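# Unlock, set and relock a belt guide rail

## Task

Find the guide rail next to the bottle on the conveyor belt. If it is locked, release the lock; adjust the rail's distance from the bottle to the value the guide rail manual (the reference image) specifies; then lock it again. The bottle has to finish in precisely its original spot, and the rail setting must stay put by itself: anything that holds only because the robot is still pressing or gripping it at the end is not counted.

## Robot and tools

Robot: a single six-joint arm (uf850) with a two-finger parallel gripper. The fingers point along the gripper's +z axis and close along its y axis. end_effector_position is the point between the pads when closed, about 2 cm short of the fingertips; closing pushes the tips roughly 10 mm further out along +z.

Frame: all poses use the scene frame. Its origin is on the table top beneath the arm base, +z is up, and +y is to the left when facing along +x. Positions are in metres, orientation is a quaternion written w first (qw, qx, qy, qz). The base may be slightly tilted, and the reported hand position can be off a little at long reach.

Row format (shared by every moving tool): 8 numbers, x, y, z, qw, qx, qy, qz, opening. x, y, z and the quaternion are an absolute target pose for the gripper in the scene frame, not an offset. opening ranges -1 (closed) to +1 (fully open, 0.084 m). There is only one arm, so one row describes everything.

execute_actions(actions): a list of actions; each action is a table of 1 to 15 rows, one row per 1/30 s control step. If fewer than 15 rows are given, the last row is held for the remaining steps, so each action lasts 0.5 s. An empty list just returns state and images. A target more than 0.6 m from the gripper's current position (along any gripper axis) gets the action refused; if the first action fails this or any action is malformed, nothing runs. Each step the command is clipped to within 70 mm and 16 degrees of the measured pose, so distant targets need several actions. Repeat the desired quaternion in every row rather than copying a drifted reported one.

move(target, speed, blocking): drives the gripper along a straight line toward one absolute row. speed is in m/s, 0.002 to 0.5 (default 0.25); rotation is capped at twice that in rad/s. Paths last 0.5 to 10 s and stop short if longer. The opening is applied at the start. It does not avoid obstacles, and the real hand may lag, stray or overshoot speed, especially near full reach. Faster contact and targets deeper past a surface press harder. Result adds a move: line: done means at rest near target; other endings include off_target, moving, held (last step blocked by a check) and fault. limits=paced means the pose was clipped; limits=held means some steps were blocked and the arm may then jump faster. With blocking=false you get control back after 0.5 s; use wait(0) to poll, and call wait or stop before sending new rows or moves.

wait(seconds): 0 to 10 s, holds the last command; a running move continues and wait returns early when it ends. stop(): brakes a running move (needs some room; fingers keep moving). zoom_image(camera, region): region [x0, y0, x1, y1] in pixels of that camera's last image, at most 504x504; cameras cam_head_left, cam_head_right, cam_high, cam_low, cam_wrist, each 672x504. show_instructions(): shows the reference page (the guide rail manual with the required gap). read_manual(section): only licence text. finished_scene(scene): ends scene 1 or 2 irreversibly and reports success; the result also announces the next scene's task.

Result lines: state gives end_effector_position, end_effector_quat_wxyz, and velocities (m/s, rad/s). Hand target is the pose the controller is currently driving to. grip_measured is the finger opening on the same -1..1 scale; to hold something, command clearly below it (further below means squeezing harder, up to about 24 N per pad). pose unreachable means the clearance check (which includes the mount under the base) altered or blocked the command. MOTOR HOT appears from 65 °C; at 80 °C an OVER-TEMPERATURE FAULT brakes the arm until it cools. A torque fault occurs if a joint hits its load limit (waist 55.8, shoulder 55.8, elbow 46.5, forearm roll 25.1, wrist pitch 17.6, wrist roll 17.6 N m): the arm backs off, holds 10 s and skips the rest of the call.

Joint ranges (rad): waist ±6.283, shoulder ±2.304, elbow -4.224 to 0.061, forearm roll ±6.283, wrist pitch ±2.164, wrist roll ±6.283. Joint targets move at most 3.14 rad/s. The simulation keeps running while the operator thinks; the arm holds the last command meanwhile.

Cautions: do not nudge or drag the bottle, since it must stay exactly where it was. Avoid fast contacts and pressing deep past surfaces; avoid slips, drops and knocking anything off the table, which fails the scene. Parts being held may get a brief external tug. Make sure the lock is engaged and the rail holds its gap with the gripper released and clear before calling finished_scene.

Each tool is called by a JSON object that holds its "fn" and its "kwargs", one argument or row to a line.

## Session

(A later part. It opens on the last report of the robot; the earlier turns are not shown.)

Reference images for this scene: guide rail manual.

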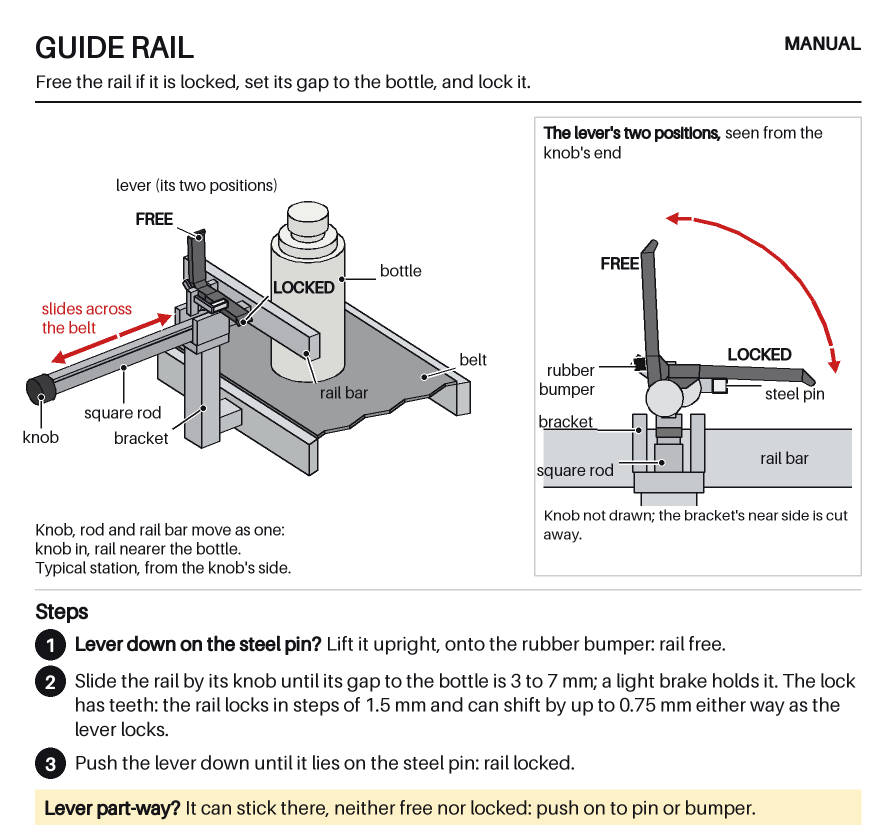

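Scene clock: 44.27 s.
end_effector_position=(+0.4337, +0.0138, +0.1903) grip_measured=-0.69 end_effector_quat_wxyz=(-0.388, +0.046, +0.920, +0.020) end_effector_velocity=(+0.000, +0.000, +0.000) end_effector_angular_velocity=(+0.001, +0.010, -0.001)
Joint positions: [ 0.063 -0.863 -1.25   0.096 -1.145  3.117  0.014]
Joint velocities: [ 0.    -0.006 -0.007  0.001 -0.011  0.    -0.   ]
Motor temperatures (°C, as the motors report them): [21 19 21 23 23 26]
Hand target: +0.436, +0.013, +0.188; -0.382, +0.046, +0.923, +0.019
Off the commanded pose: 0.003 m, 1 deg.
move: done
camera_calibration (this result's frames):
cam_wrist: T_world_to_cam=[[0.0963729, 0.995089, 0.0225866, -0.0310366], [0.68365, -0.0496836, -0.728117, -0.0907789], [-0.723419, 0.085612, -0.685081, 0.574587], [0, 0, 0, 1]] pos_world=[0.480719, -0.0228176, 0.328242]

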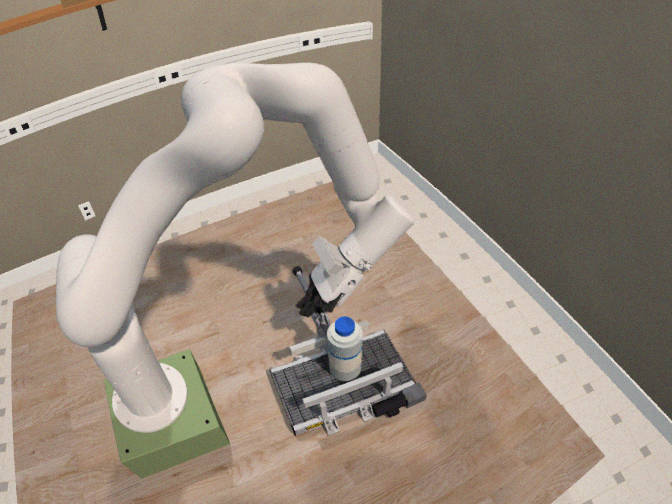

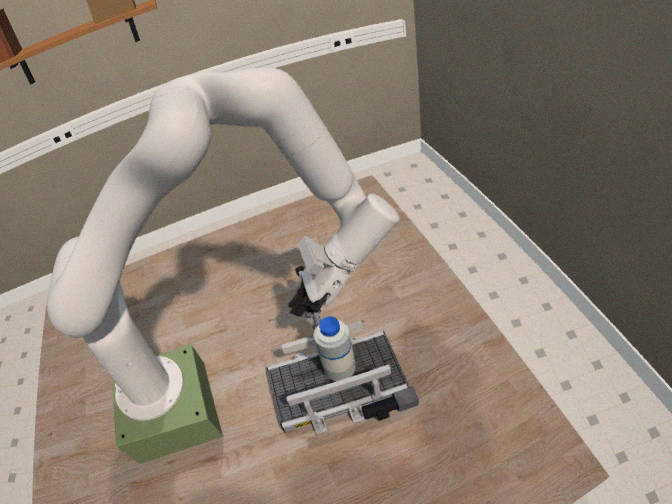

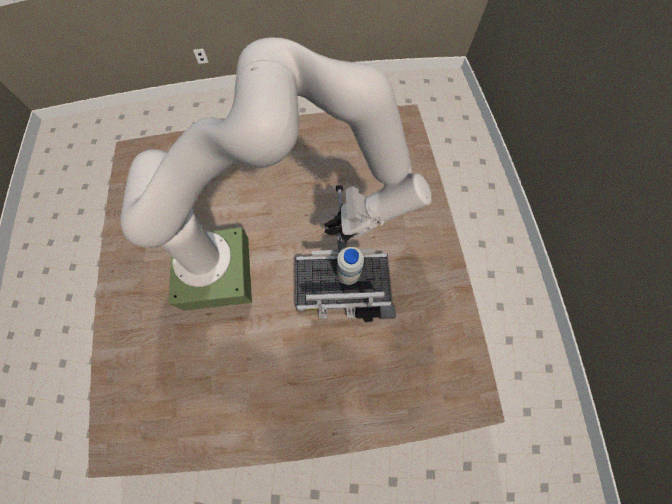

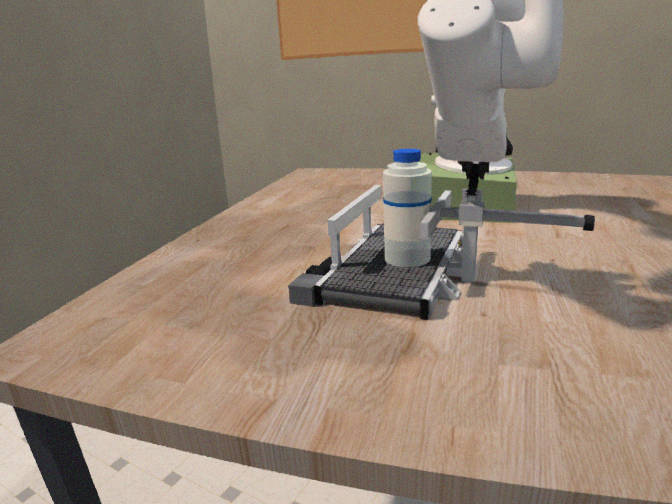

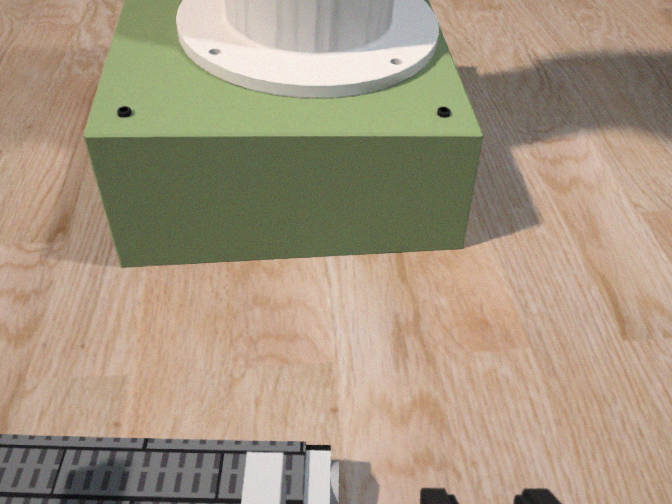

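{"fn": "execute_actions", "kwargs": {
  "actions": [
    [[0.434,0.0138,0.190,-0.386,0.046,0.921,0.019,-0.4]]
  ]
}}

{"fn": "move", "kwargs": {
  "target": [0.395,0.0176,0.23,0,0.05,0.999,0,-0.4],
  "speed": 0.4
}}

{"fn": "move", "kwargs": {
  "target": [0.395,0.0176,0.202,0,0.05,0.999,0,-1],
  "speed": 0.05
}}

{"fn": "move", "kwargs": {
  "target": [0.453,0.0117,0.205,0,0.05,0.999,0,-1],
  "speed": 0.04
}}

{"fn": "zoom_image", "kwargs": {
  "camera": "cam_head_left",
  "region": [260,240,400,380]
}}

Scene clock: 56.93 s.
end_effector_position=(+0.4342, +0.0138, +0.1898) grip_measured=-0.42 end_effector_quat_wxyz=(-0.386, +0.046, +0.921, +0.019) end_effector_velocity=(-0.002, -0.000, +0.001) end_effector_angular_velocity=(+0.001, +0.009, +0.001)
Joint positions: [ 0.064 -0.861 -1.249  0.095 -1.141  3.119  0.026]
Joint velocities: [ 0.     0.     0.002 -0.001 -0.007 -0.     0.001]
Motor temperatures (°C, as the motors report them): [21 19 21 23 24 26]
Hand target: +0.434, +0.014, +0.190; -0.386, +0.046, +0.921, +0.019
Off the commanded pose: 0.000 m, 0 deg.
camera_calibration (this result's frames):
cam_wrist: T_world_to_cam=[[0.0957173, 0.995183, 0.0212057, -0.0305405], [0.686928, -0.0506215, -0.724961, -0.0934635], [-0.720395, 0.0839581, -0.688464, 0.573979], [0, 0, 0, 1]] pos_world=[0.480617, -0.022528, 0.328054]

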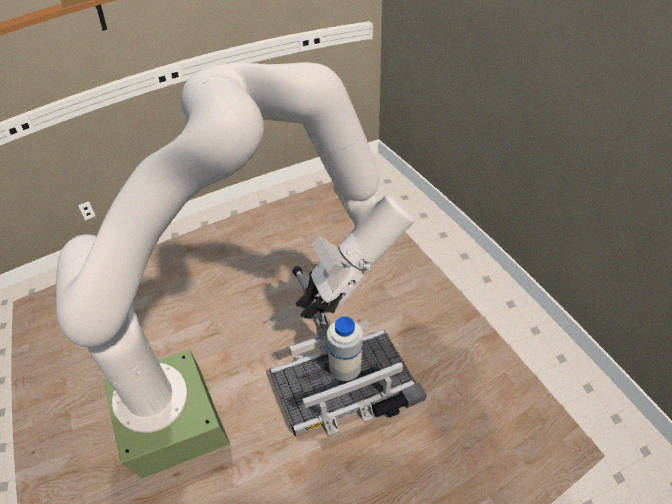

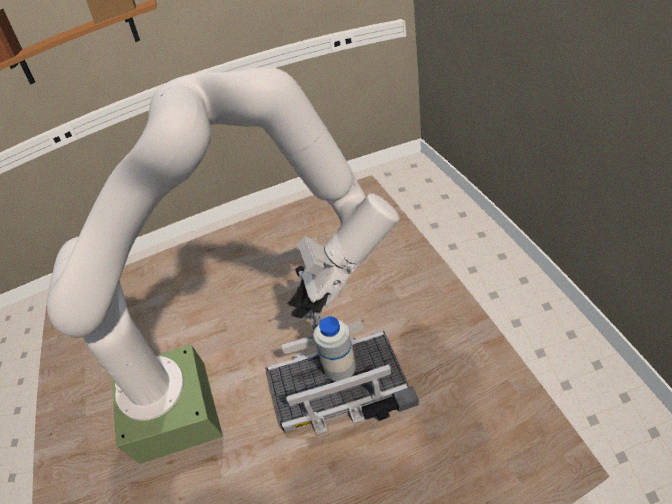

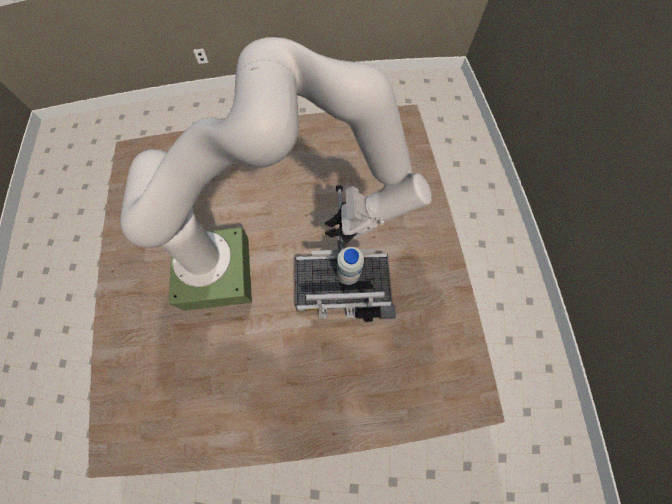

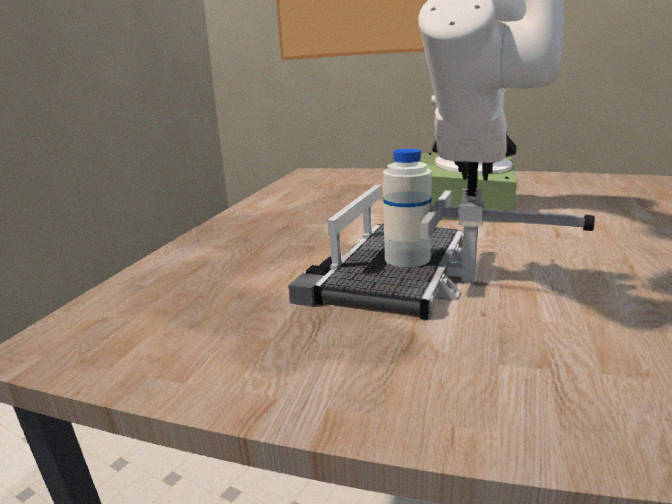

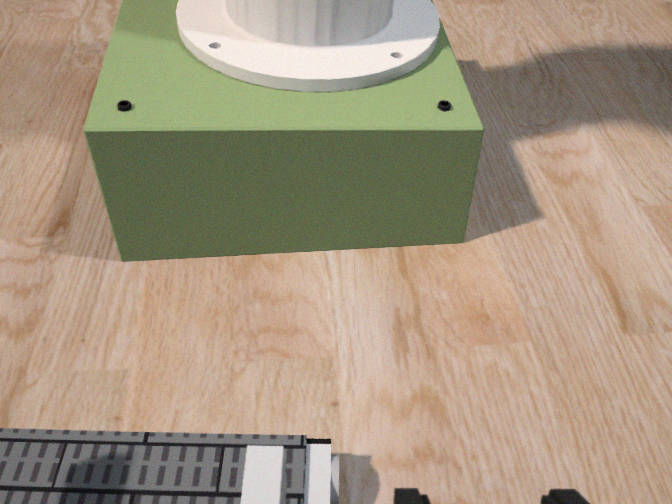

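Scene clock: 58.57 s.
end_effector_position=(+0.3954, +0.0173, +0.2307) grip_measured=-0.42 end_effector_quat_wxyz=(-0.001, +0.050, +0.999, -0.001) end_effector_velocity=(+0.000, +0.000, +0.001) end_effector_angular_velocity=(+0.002, -0.013, +0.001)
Joint positions: [ 0.09  -0.26  -0.587  0.161 -0.288  3.087  0.026]
Joint velocities: [-0.001  0.007  0.008  0.016  0.013 -0.016  0.   ]
Motor temperatures (°C, as the motors report them): [21 19 21 23 24 26]
Hand target: +0.395, +0.017, +0.231; -0.000, +0.050, +0.999, -0.001
Off the commanded pose: 0.001 m, 0 deg.
move: done
camera_calibration (this result's frames):
cam_wrist: T_world_to_cam=[[0.0812427, 0.996644, 0.0100435, -0.0229429], [0.996521, -0.0810364, -0.0194819, -0.321619], [-0.0186027, 0.0115913, -0.99976, 0.369477], [0, 0, 0, 1]] pos_world=[0.329237, -0.00747968, 0.363353]

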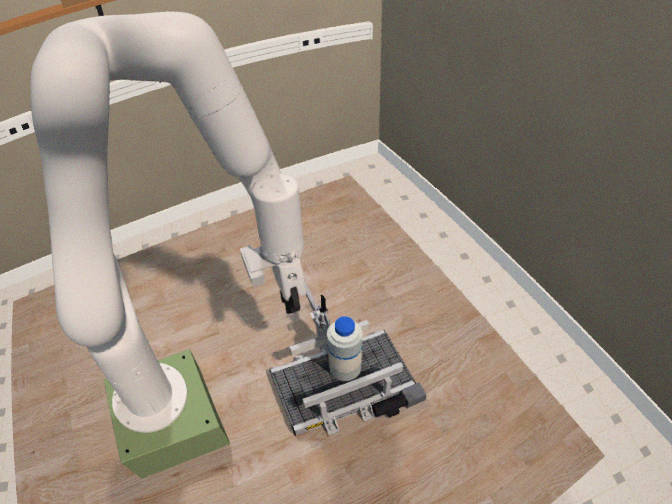

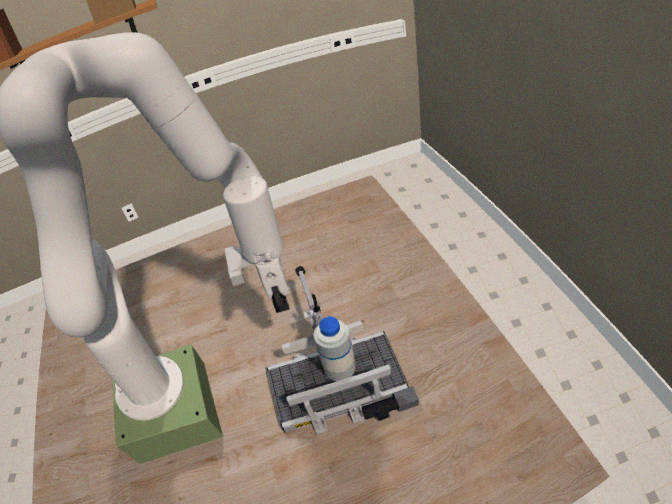

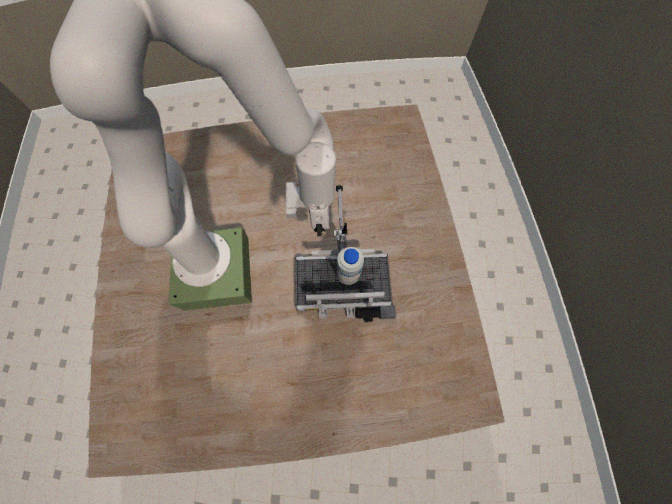

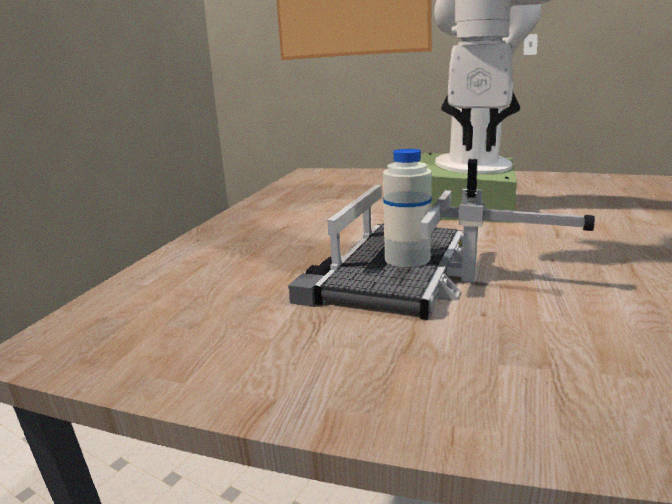

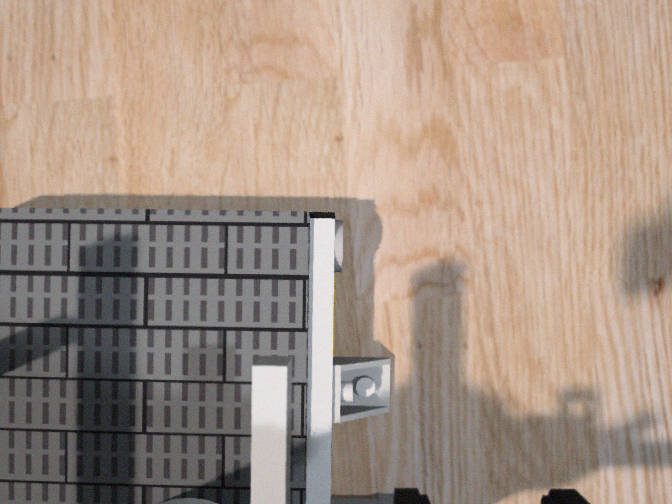

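Scene clock: 59.53 s.
end_effector_position=(+0.3951, +0.0175, +0.2022) grip_measured=-1.00 end_effector_quat_wxyz=(+0.000, +0.050, +0.999, -0.000) end_effector_velocity=(+0.000, +0.000, -0.002) end_effector_angular_velocity=(+0.002, -0.001, +0.000)
Joint positions: [ 0.093 -0.335 -0.587  0.225 -0.213  3.026  0.   ]
Joint velocities: [-0.001 -0.005  0.     0.016  0.005 -0.017  0.   ]
Motor temperatures (°C, as the motors report them): [21 19 21 23 24 26]
Hand target: +0.395, +0.018, +0.202; -0.000, +0.050, +0.999, -0.000
Off the commanded pose: 0.000 m, 0 deg.
move: done
camera_calibration (this result's frames):
cam_wrist: T_world_to_cam=[[0.081922, 0.996568, 0.0118847, -0.0234308], [0.99649, -0.0816979, -0.0182518, -0.322108], [-0.0172182, 0.0133382, -0.999763, 0.340337], [0, 0, 0, 1]] pos_world=[0.328757, -0.00750462, 0.334655]

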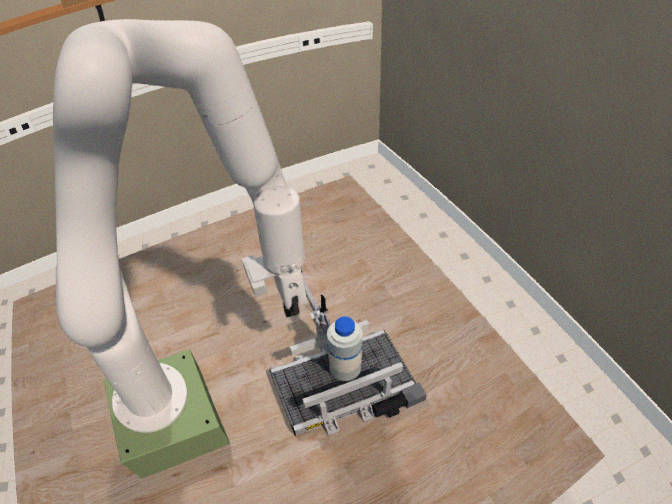

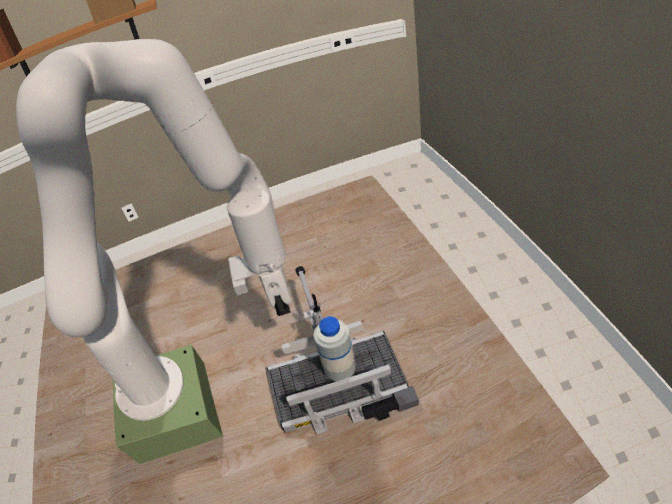

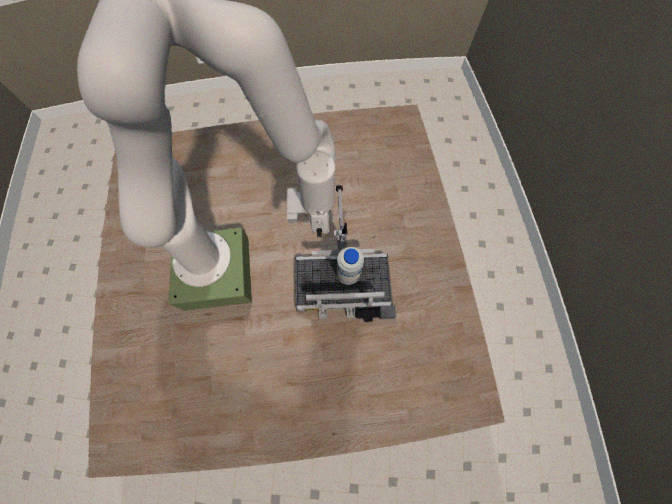

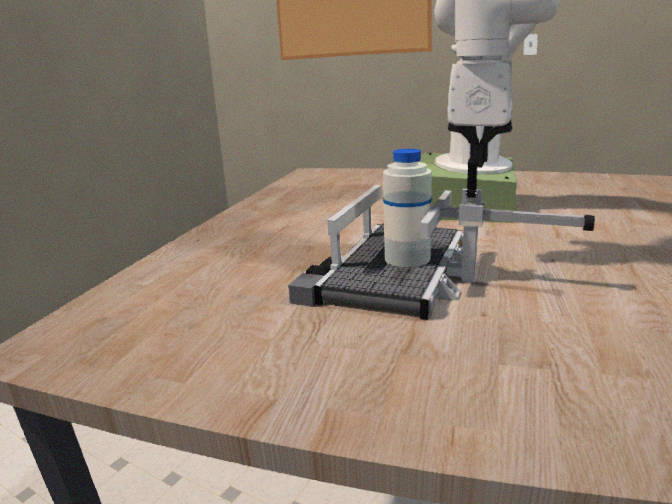

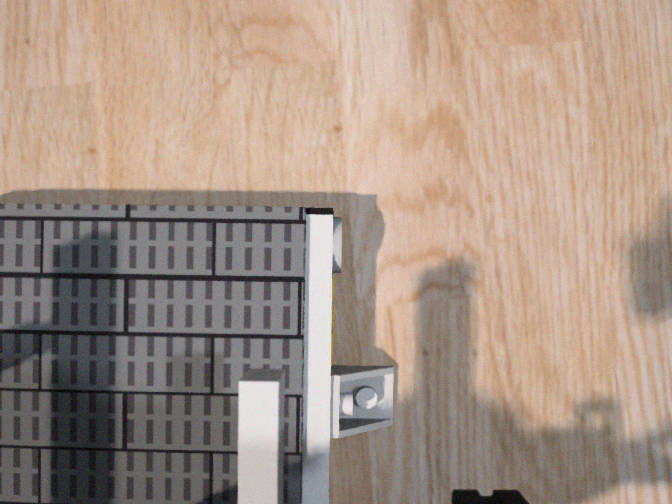

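Scene clock: 61.37 s.
end_effector_position=(+0.4527, +0.0116, +0.2052) grip_measured=-1.00 end_effector_quat_wxyz=(+0.000, +0.050, +0.999, +0.000) end_effector_velocity=(+0.002, -0.000, +0.001) end_effector_angular_velocity=(-0.000, -0.001, +0.001)
Joint positions: [ 0.079 -0.424 -0.745  0.176 -0.281  3.061  0.   ]
Joint velocities: [-0.    -0.002 -0.006 -0.003 -0.003  0.002  0.   ]
Motor temperatures (°C, as the motors report them): [21 19 21 23 24 26]
Hand target: +0.453, +0.012, +0.205; +0.000, +0.050, +0.999, +0.000
Off the commanded pose: 0.000 m, 0 deg.
move: done
camera_calibration (this result's frames):
cam_wrist: T_world_to_cam=[[0.0818083, 0.996565, 0.0128315, -0.0224574], [0.996499, -0.081567, -0.0183209, -0.379919], [-0.0172114, 0.0142854, -0.99975, 0.344378], [0, 0, 0, 1]] pos_world=[0.386354, -0.0135282, 0.337619]

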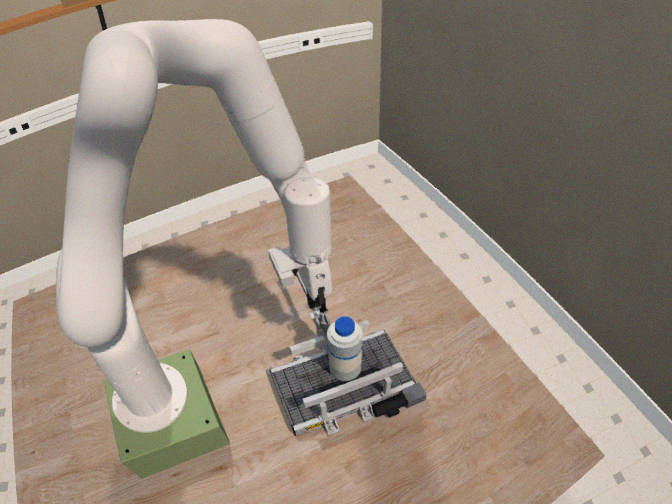

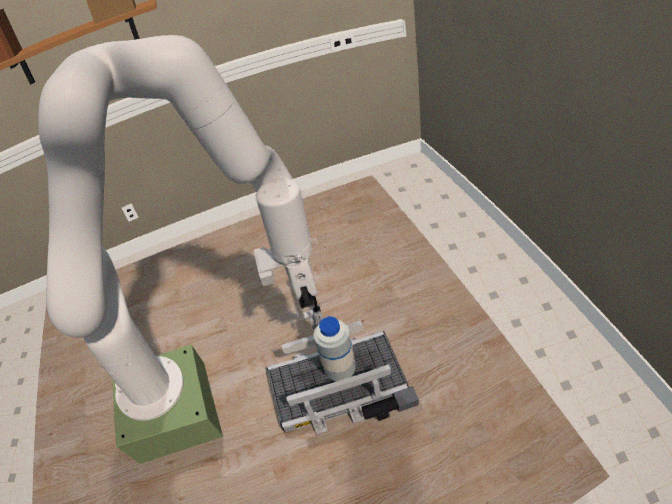

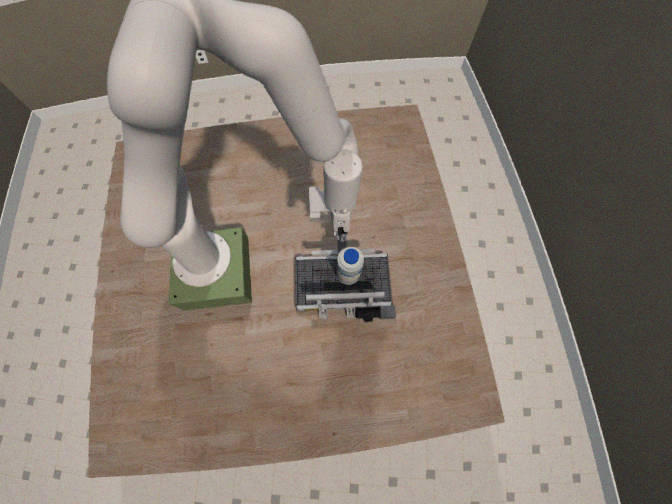

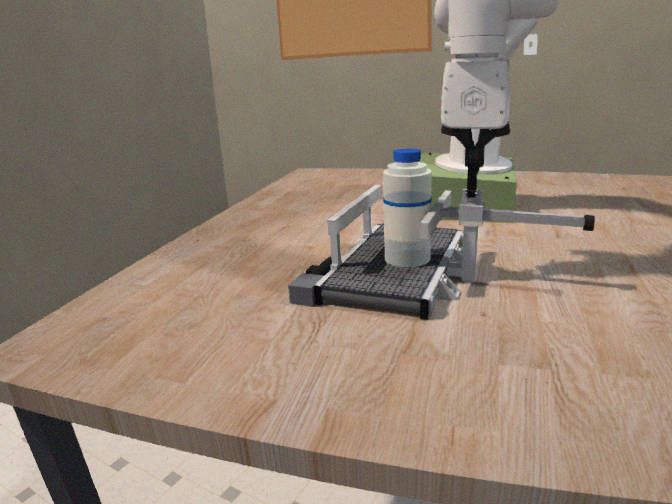

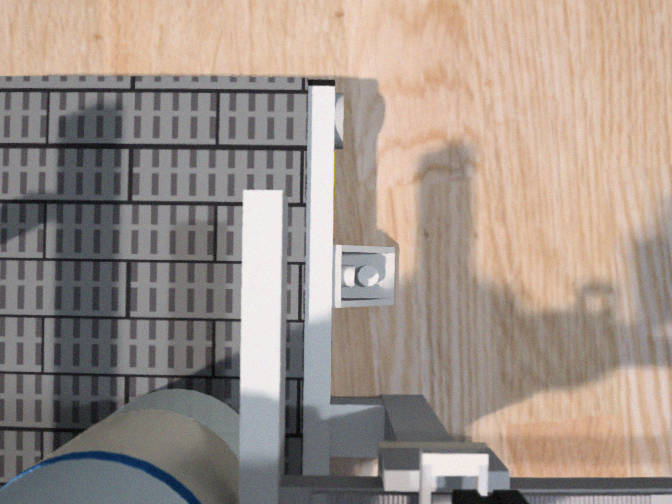

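Region (260, 240, 400, 380) of cam_head_left's 672x504 image, scaled by 3.600, with more detail than that image has.

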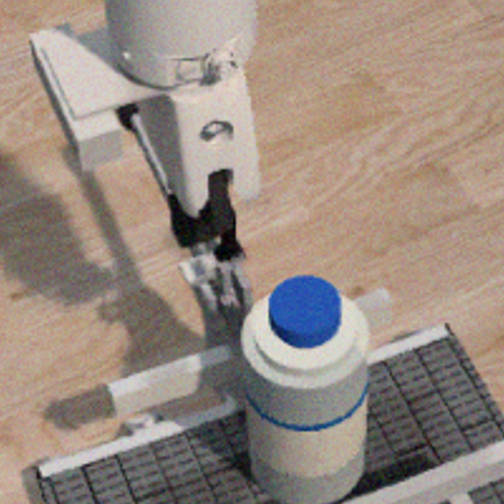

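{"fn": "move", "kwargs": {
  "target": [0.447,0.013,0.24,0,0.05,0.999,0,-1]
}}

{"fn": "move", "kwargs": {
  "target": [0.455,0.016,0.275,0,0.669,-0.743,0,0.3],
  "speed": 0.5
}}

Scene clock: 72.13 s.
end_effector_position=(+0.4469, +0.0131, +0.2397) grip_measured=-1.00 end_effector_quat_wxyz=(-0.000, +0.050, +0.999, +0.000) end_effector_velocity=(-0.000, +0.000, +0.002) end_effector_angular_velocity=(-0.000, -0.001, -0.000)
Joint positions: [ 0.078 -0.334 -0.728  0.141 -0.354  3.097  0.   ]
Joint velocities: [ 0.     0.006  0.    -0.002 -0.005  0.003  0.   ]
Motor temperatures (°C, as the motors report them): [21 19 21 23 23 26]
Hand target: +0.447, +0.013, +0.240; +0.000, +0.050, +0.999, +0.000
Off the commanded pose: 0.000 m, 0 deg.
move: done
camera_calibration (this result's frames):
cam_wrist: T_world_to_cam=[[0.0818289, 0.996563, 0.0128807, -0.0239068], [0.996494, -0.0815839, -0.0185198, -0.373281], [-0.0174053, 0.014351, -0.999746, 0.378897], [0, 0, 0, 1]] pos_world=[0.380523, -0.0120666, 0.372196]

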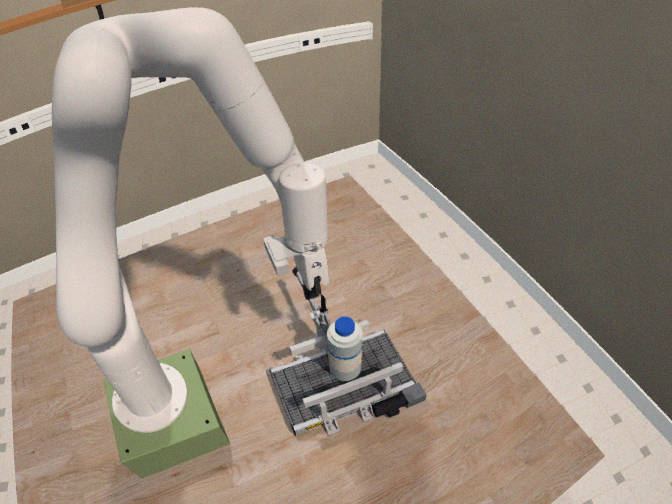

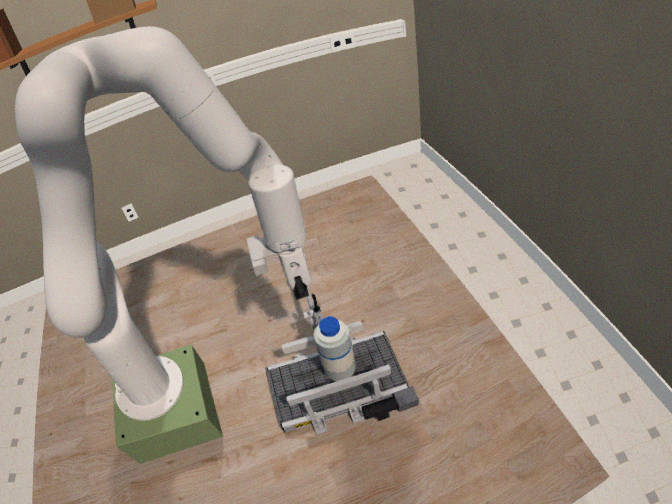

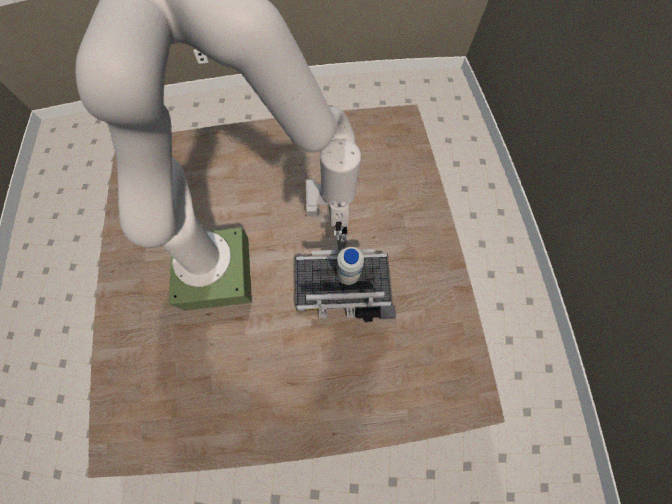

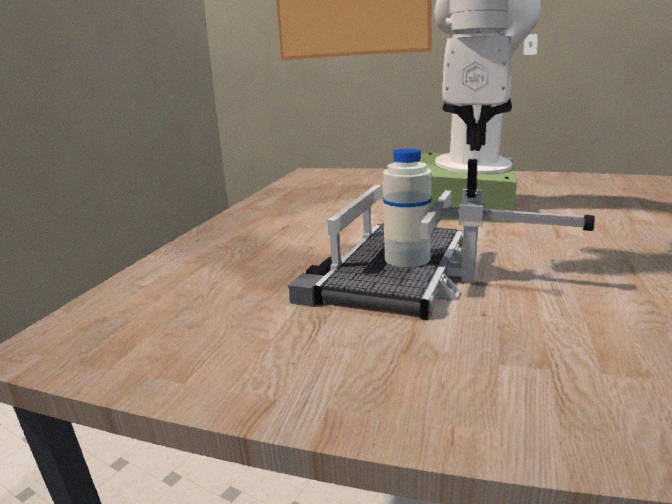

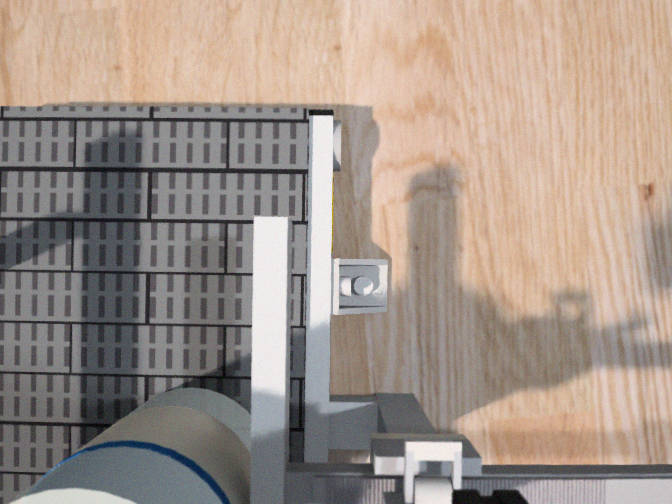

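Scene clock: 74.43 s.
end_effector_position=(+0.4549, +0.0161, +0.2751) grip_measured=+0.29 end_effector_quat_wxyz=(-0.000, -0.669, +0.743, -0.000) end_effector_velocity=(-0.000, -0.000, +0.000) end_effector_angular_velocity=(+0.010, +0.001, +0.008)
Joint positions: [ 0.082 -0.273 -0.757  0.111 -0.443  1.568  0.056]
Joint velocities: [-0.007  0.    -0.001  0.024 -0.003 -0.036  0.   ]
Motor temperatures (°C, as the motors report them): [21 19 21 23 23 26]
Hand target: +0.455, +0.016, +0.275; +0.000, -0.669, +0.743, +0.000
Off the commanded pose: 0.000 m, 0 deg.
move: done
camera_calibration (this result's frames):
cam_wrist: T_world_to_cam=[[-0.99613, 0.0870197, 0.0123734, 0.477095], [0.0867733, 0.996043, -0.0192224, 0.0163068], [-0.0139972, -0.0180744, -0.999739, 0.413275], [0, 0, 0, 1]] pos_world=[0.479618, -0.0502892, 0.407577]

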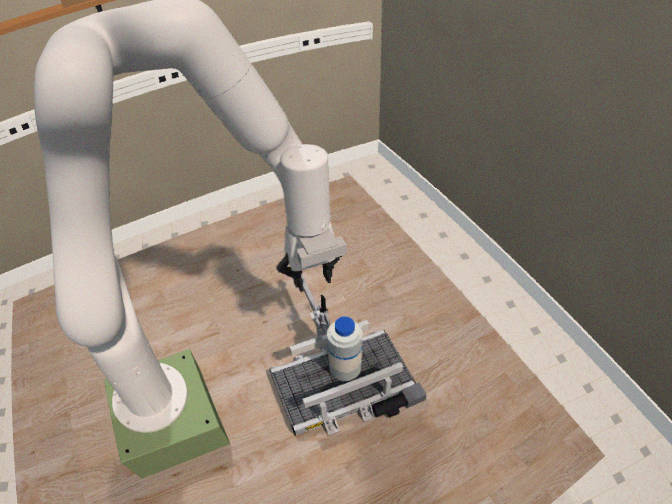

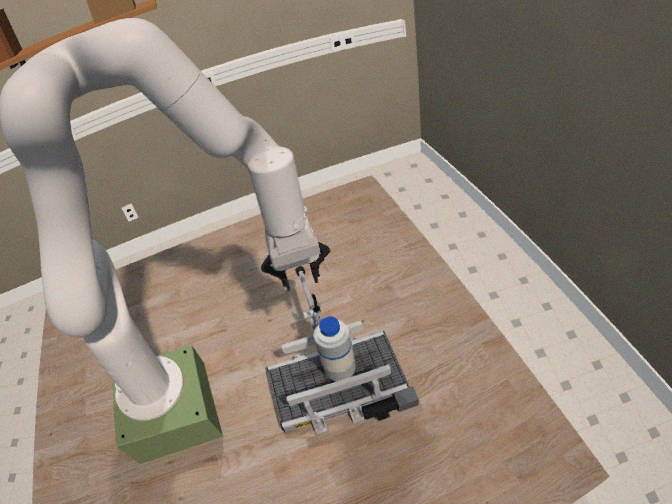

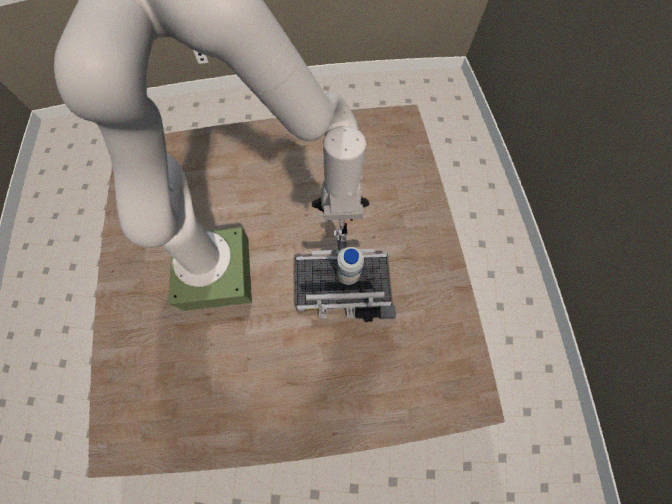

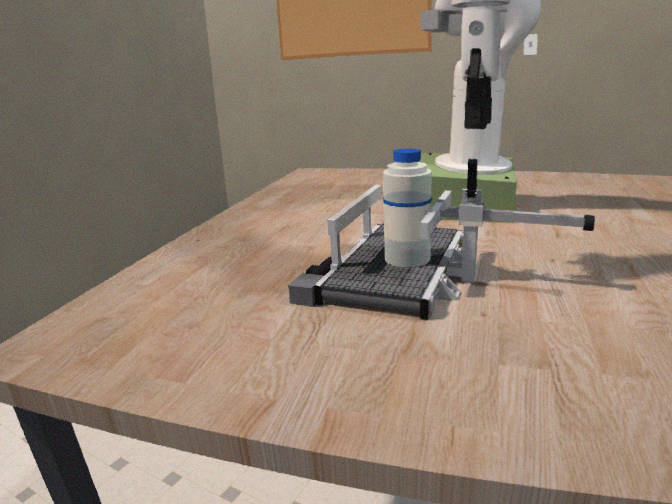

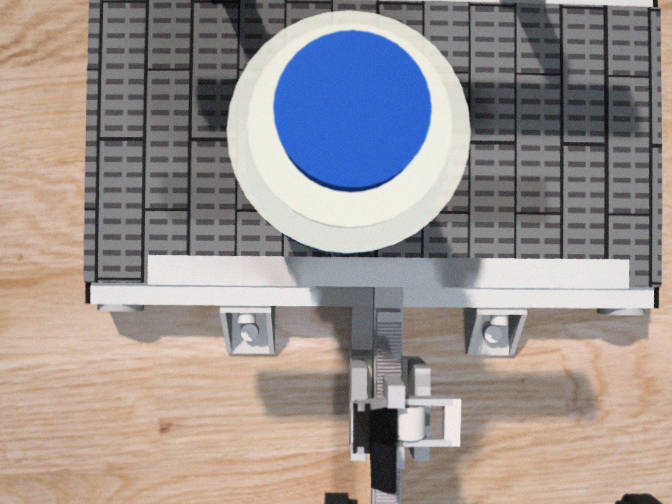

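{"fn": "zoom_image", "kwargs": {
  "camera": "cam_wrist",
  "region": [290,210,420,300]
}}

Region (290, 210, 420, 300) of cam_wrist's 672x504 image, scaled by 3.877, with more detail than that image has; it fills the top 349 rows of this view, and the rest is white.

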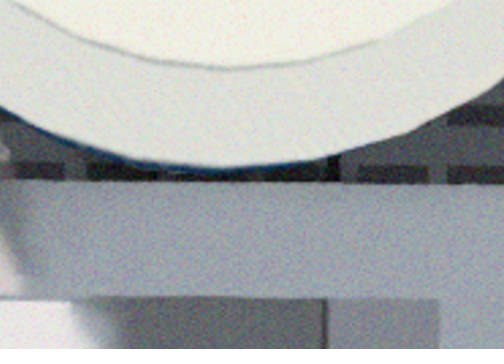

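{"fn": "move", "kwargs": {
  "target": [0.4825,0.215,0.19,0,0.669,-0.743,0,0.3],
  "speed": 0.35
}}

Scene clock: 87.30 s.
end_effector_position=(+0.4830, +0.2156, +0.1902) grip_measured=+0.29 end_effector_quat_wxyz=(+0.001, -0.669, +0.743, +0.001) end_effector_velocity=(+0.001, +0.002, -0.001) end_effector_angular_velocity=(-0.005, +0.000, +0.001)
Joint positions: [ 0.492 -0.559 -0.951  0.092 -0.334  1.991  0.056]
Joint velocities: [ 0.004 -0.005 -0.005 -0.014 -0.002  0.016 -0.   ]
Motor temperatures (°C, as the motors report them): [21 19 21 23 23 26]
Hand target: +0.483, +0.216, +0.190; +0.001, -0.669, +0.743, +0.001
Off the commanded pose: 0.001 m, 0 deg.
move: done; limits=paced
camera_calibration (this result's frames):
cam_wrist: T_world_to_cam=[[-0.996134, 0.0867924, 0.0135938, 0.488622], [0.0865859, 0.99613, -0.0151059, -0.187245], [-0.0148523, -0.0138704, -0.999793, 0.331976], [0, 0, 0, 1]] pos_world=[0.507876, 0.148716, 0.322437]

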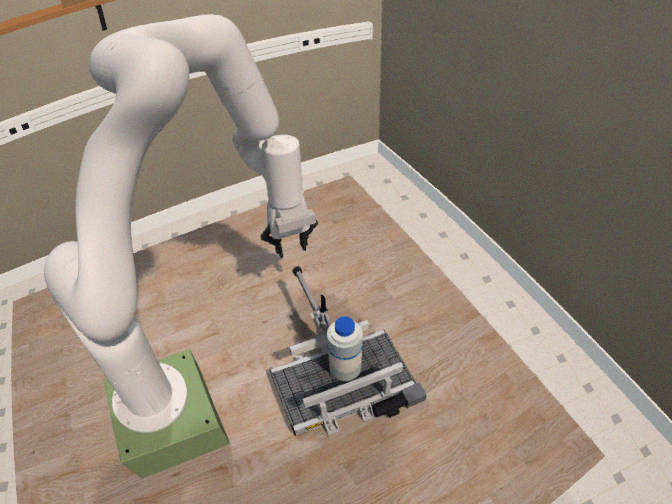

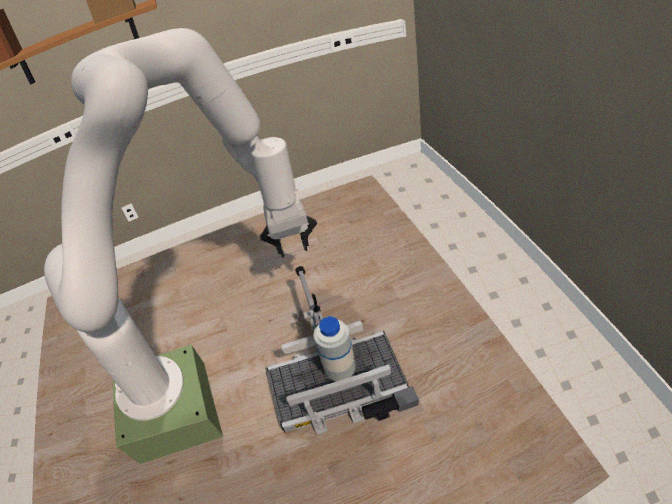

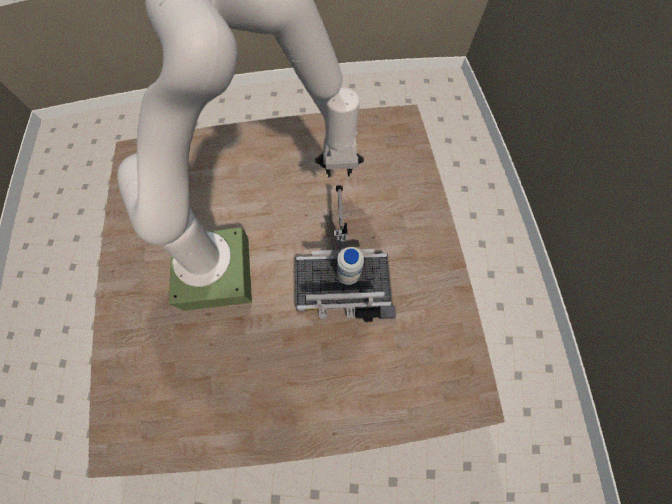

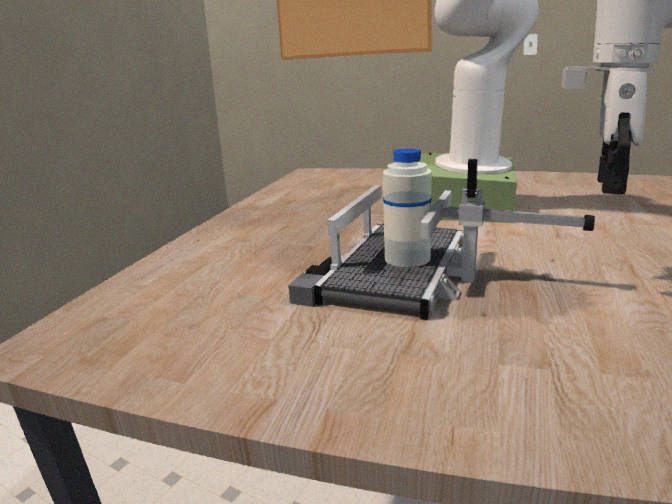

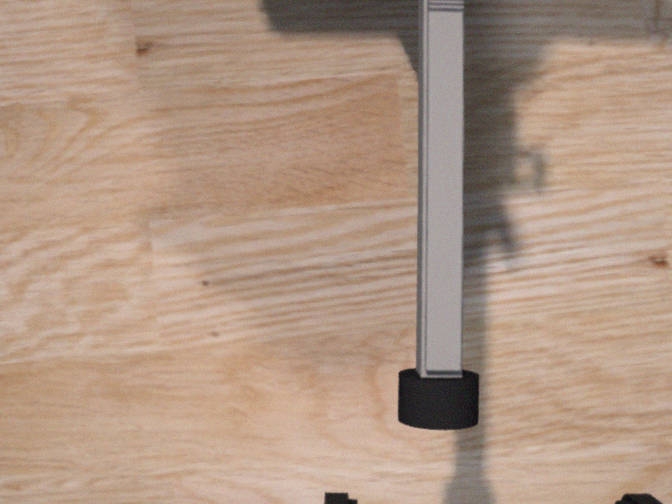

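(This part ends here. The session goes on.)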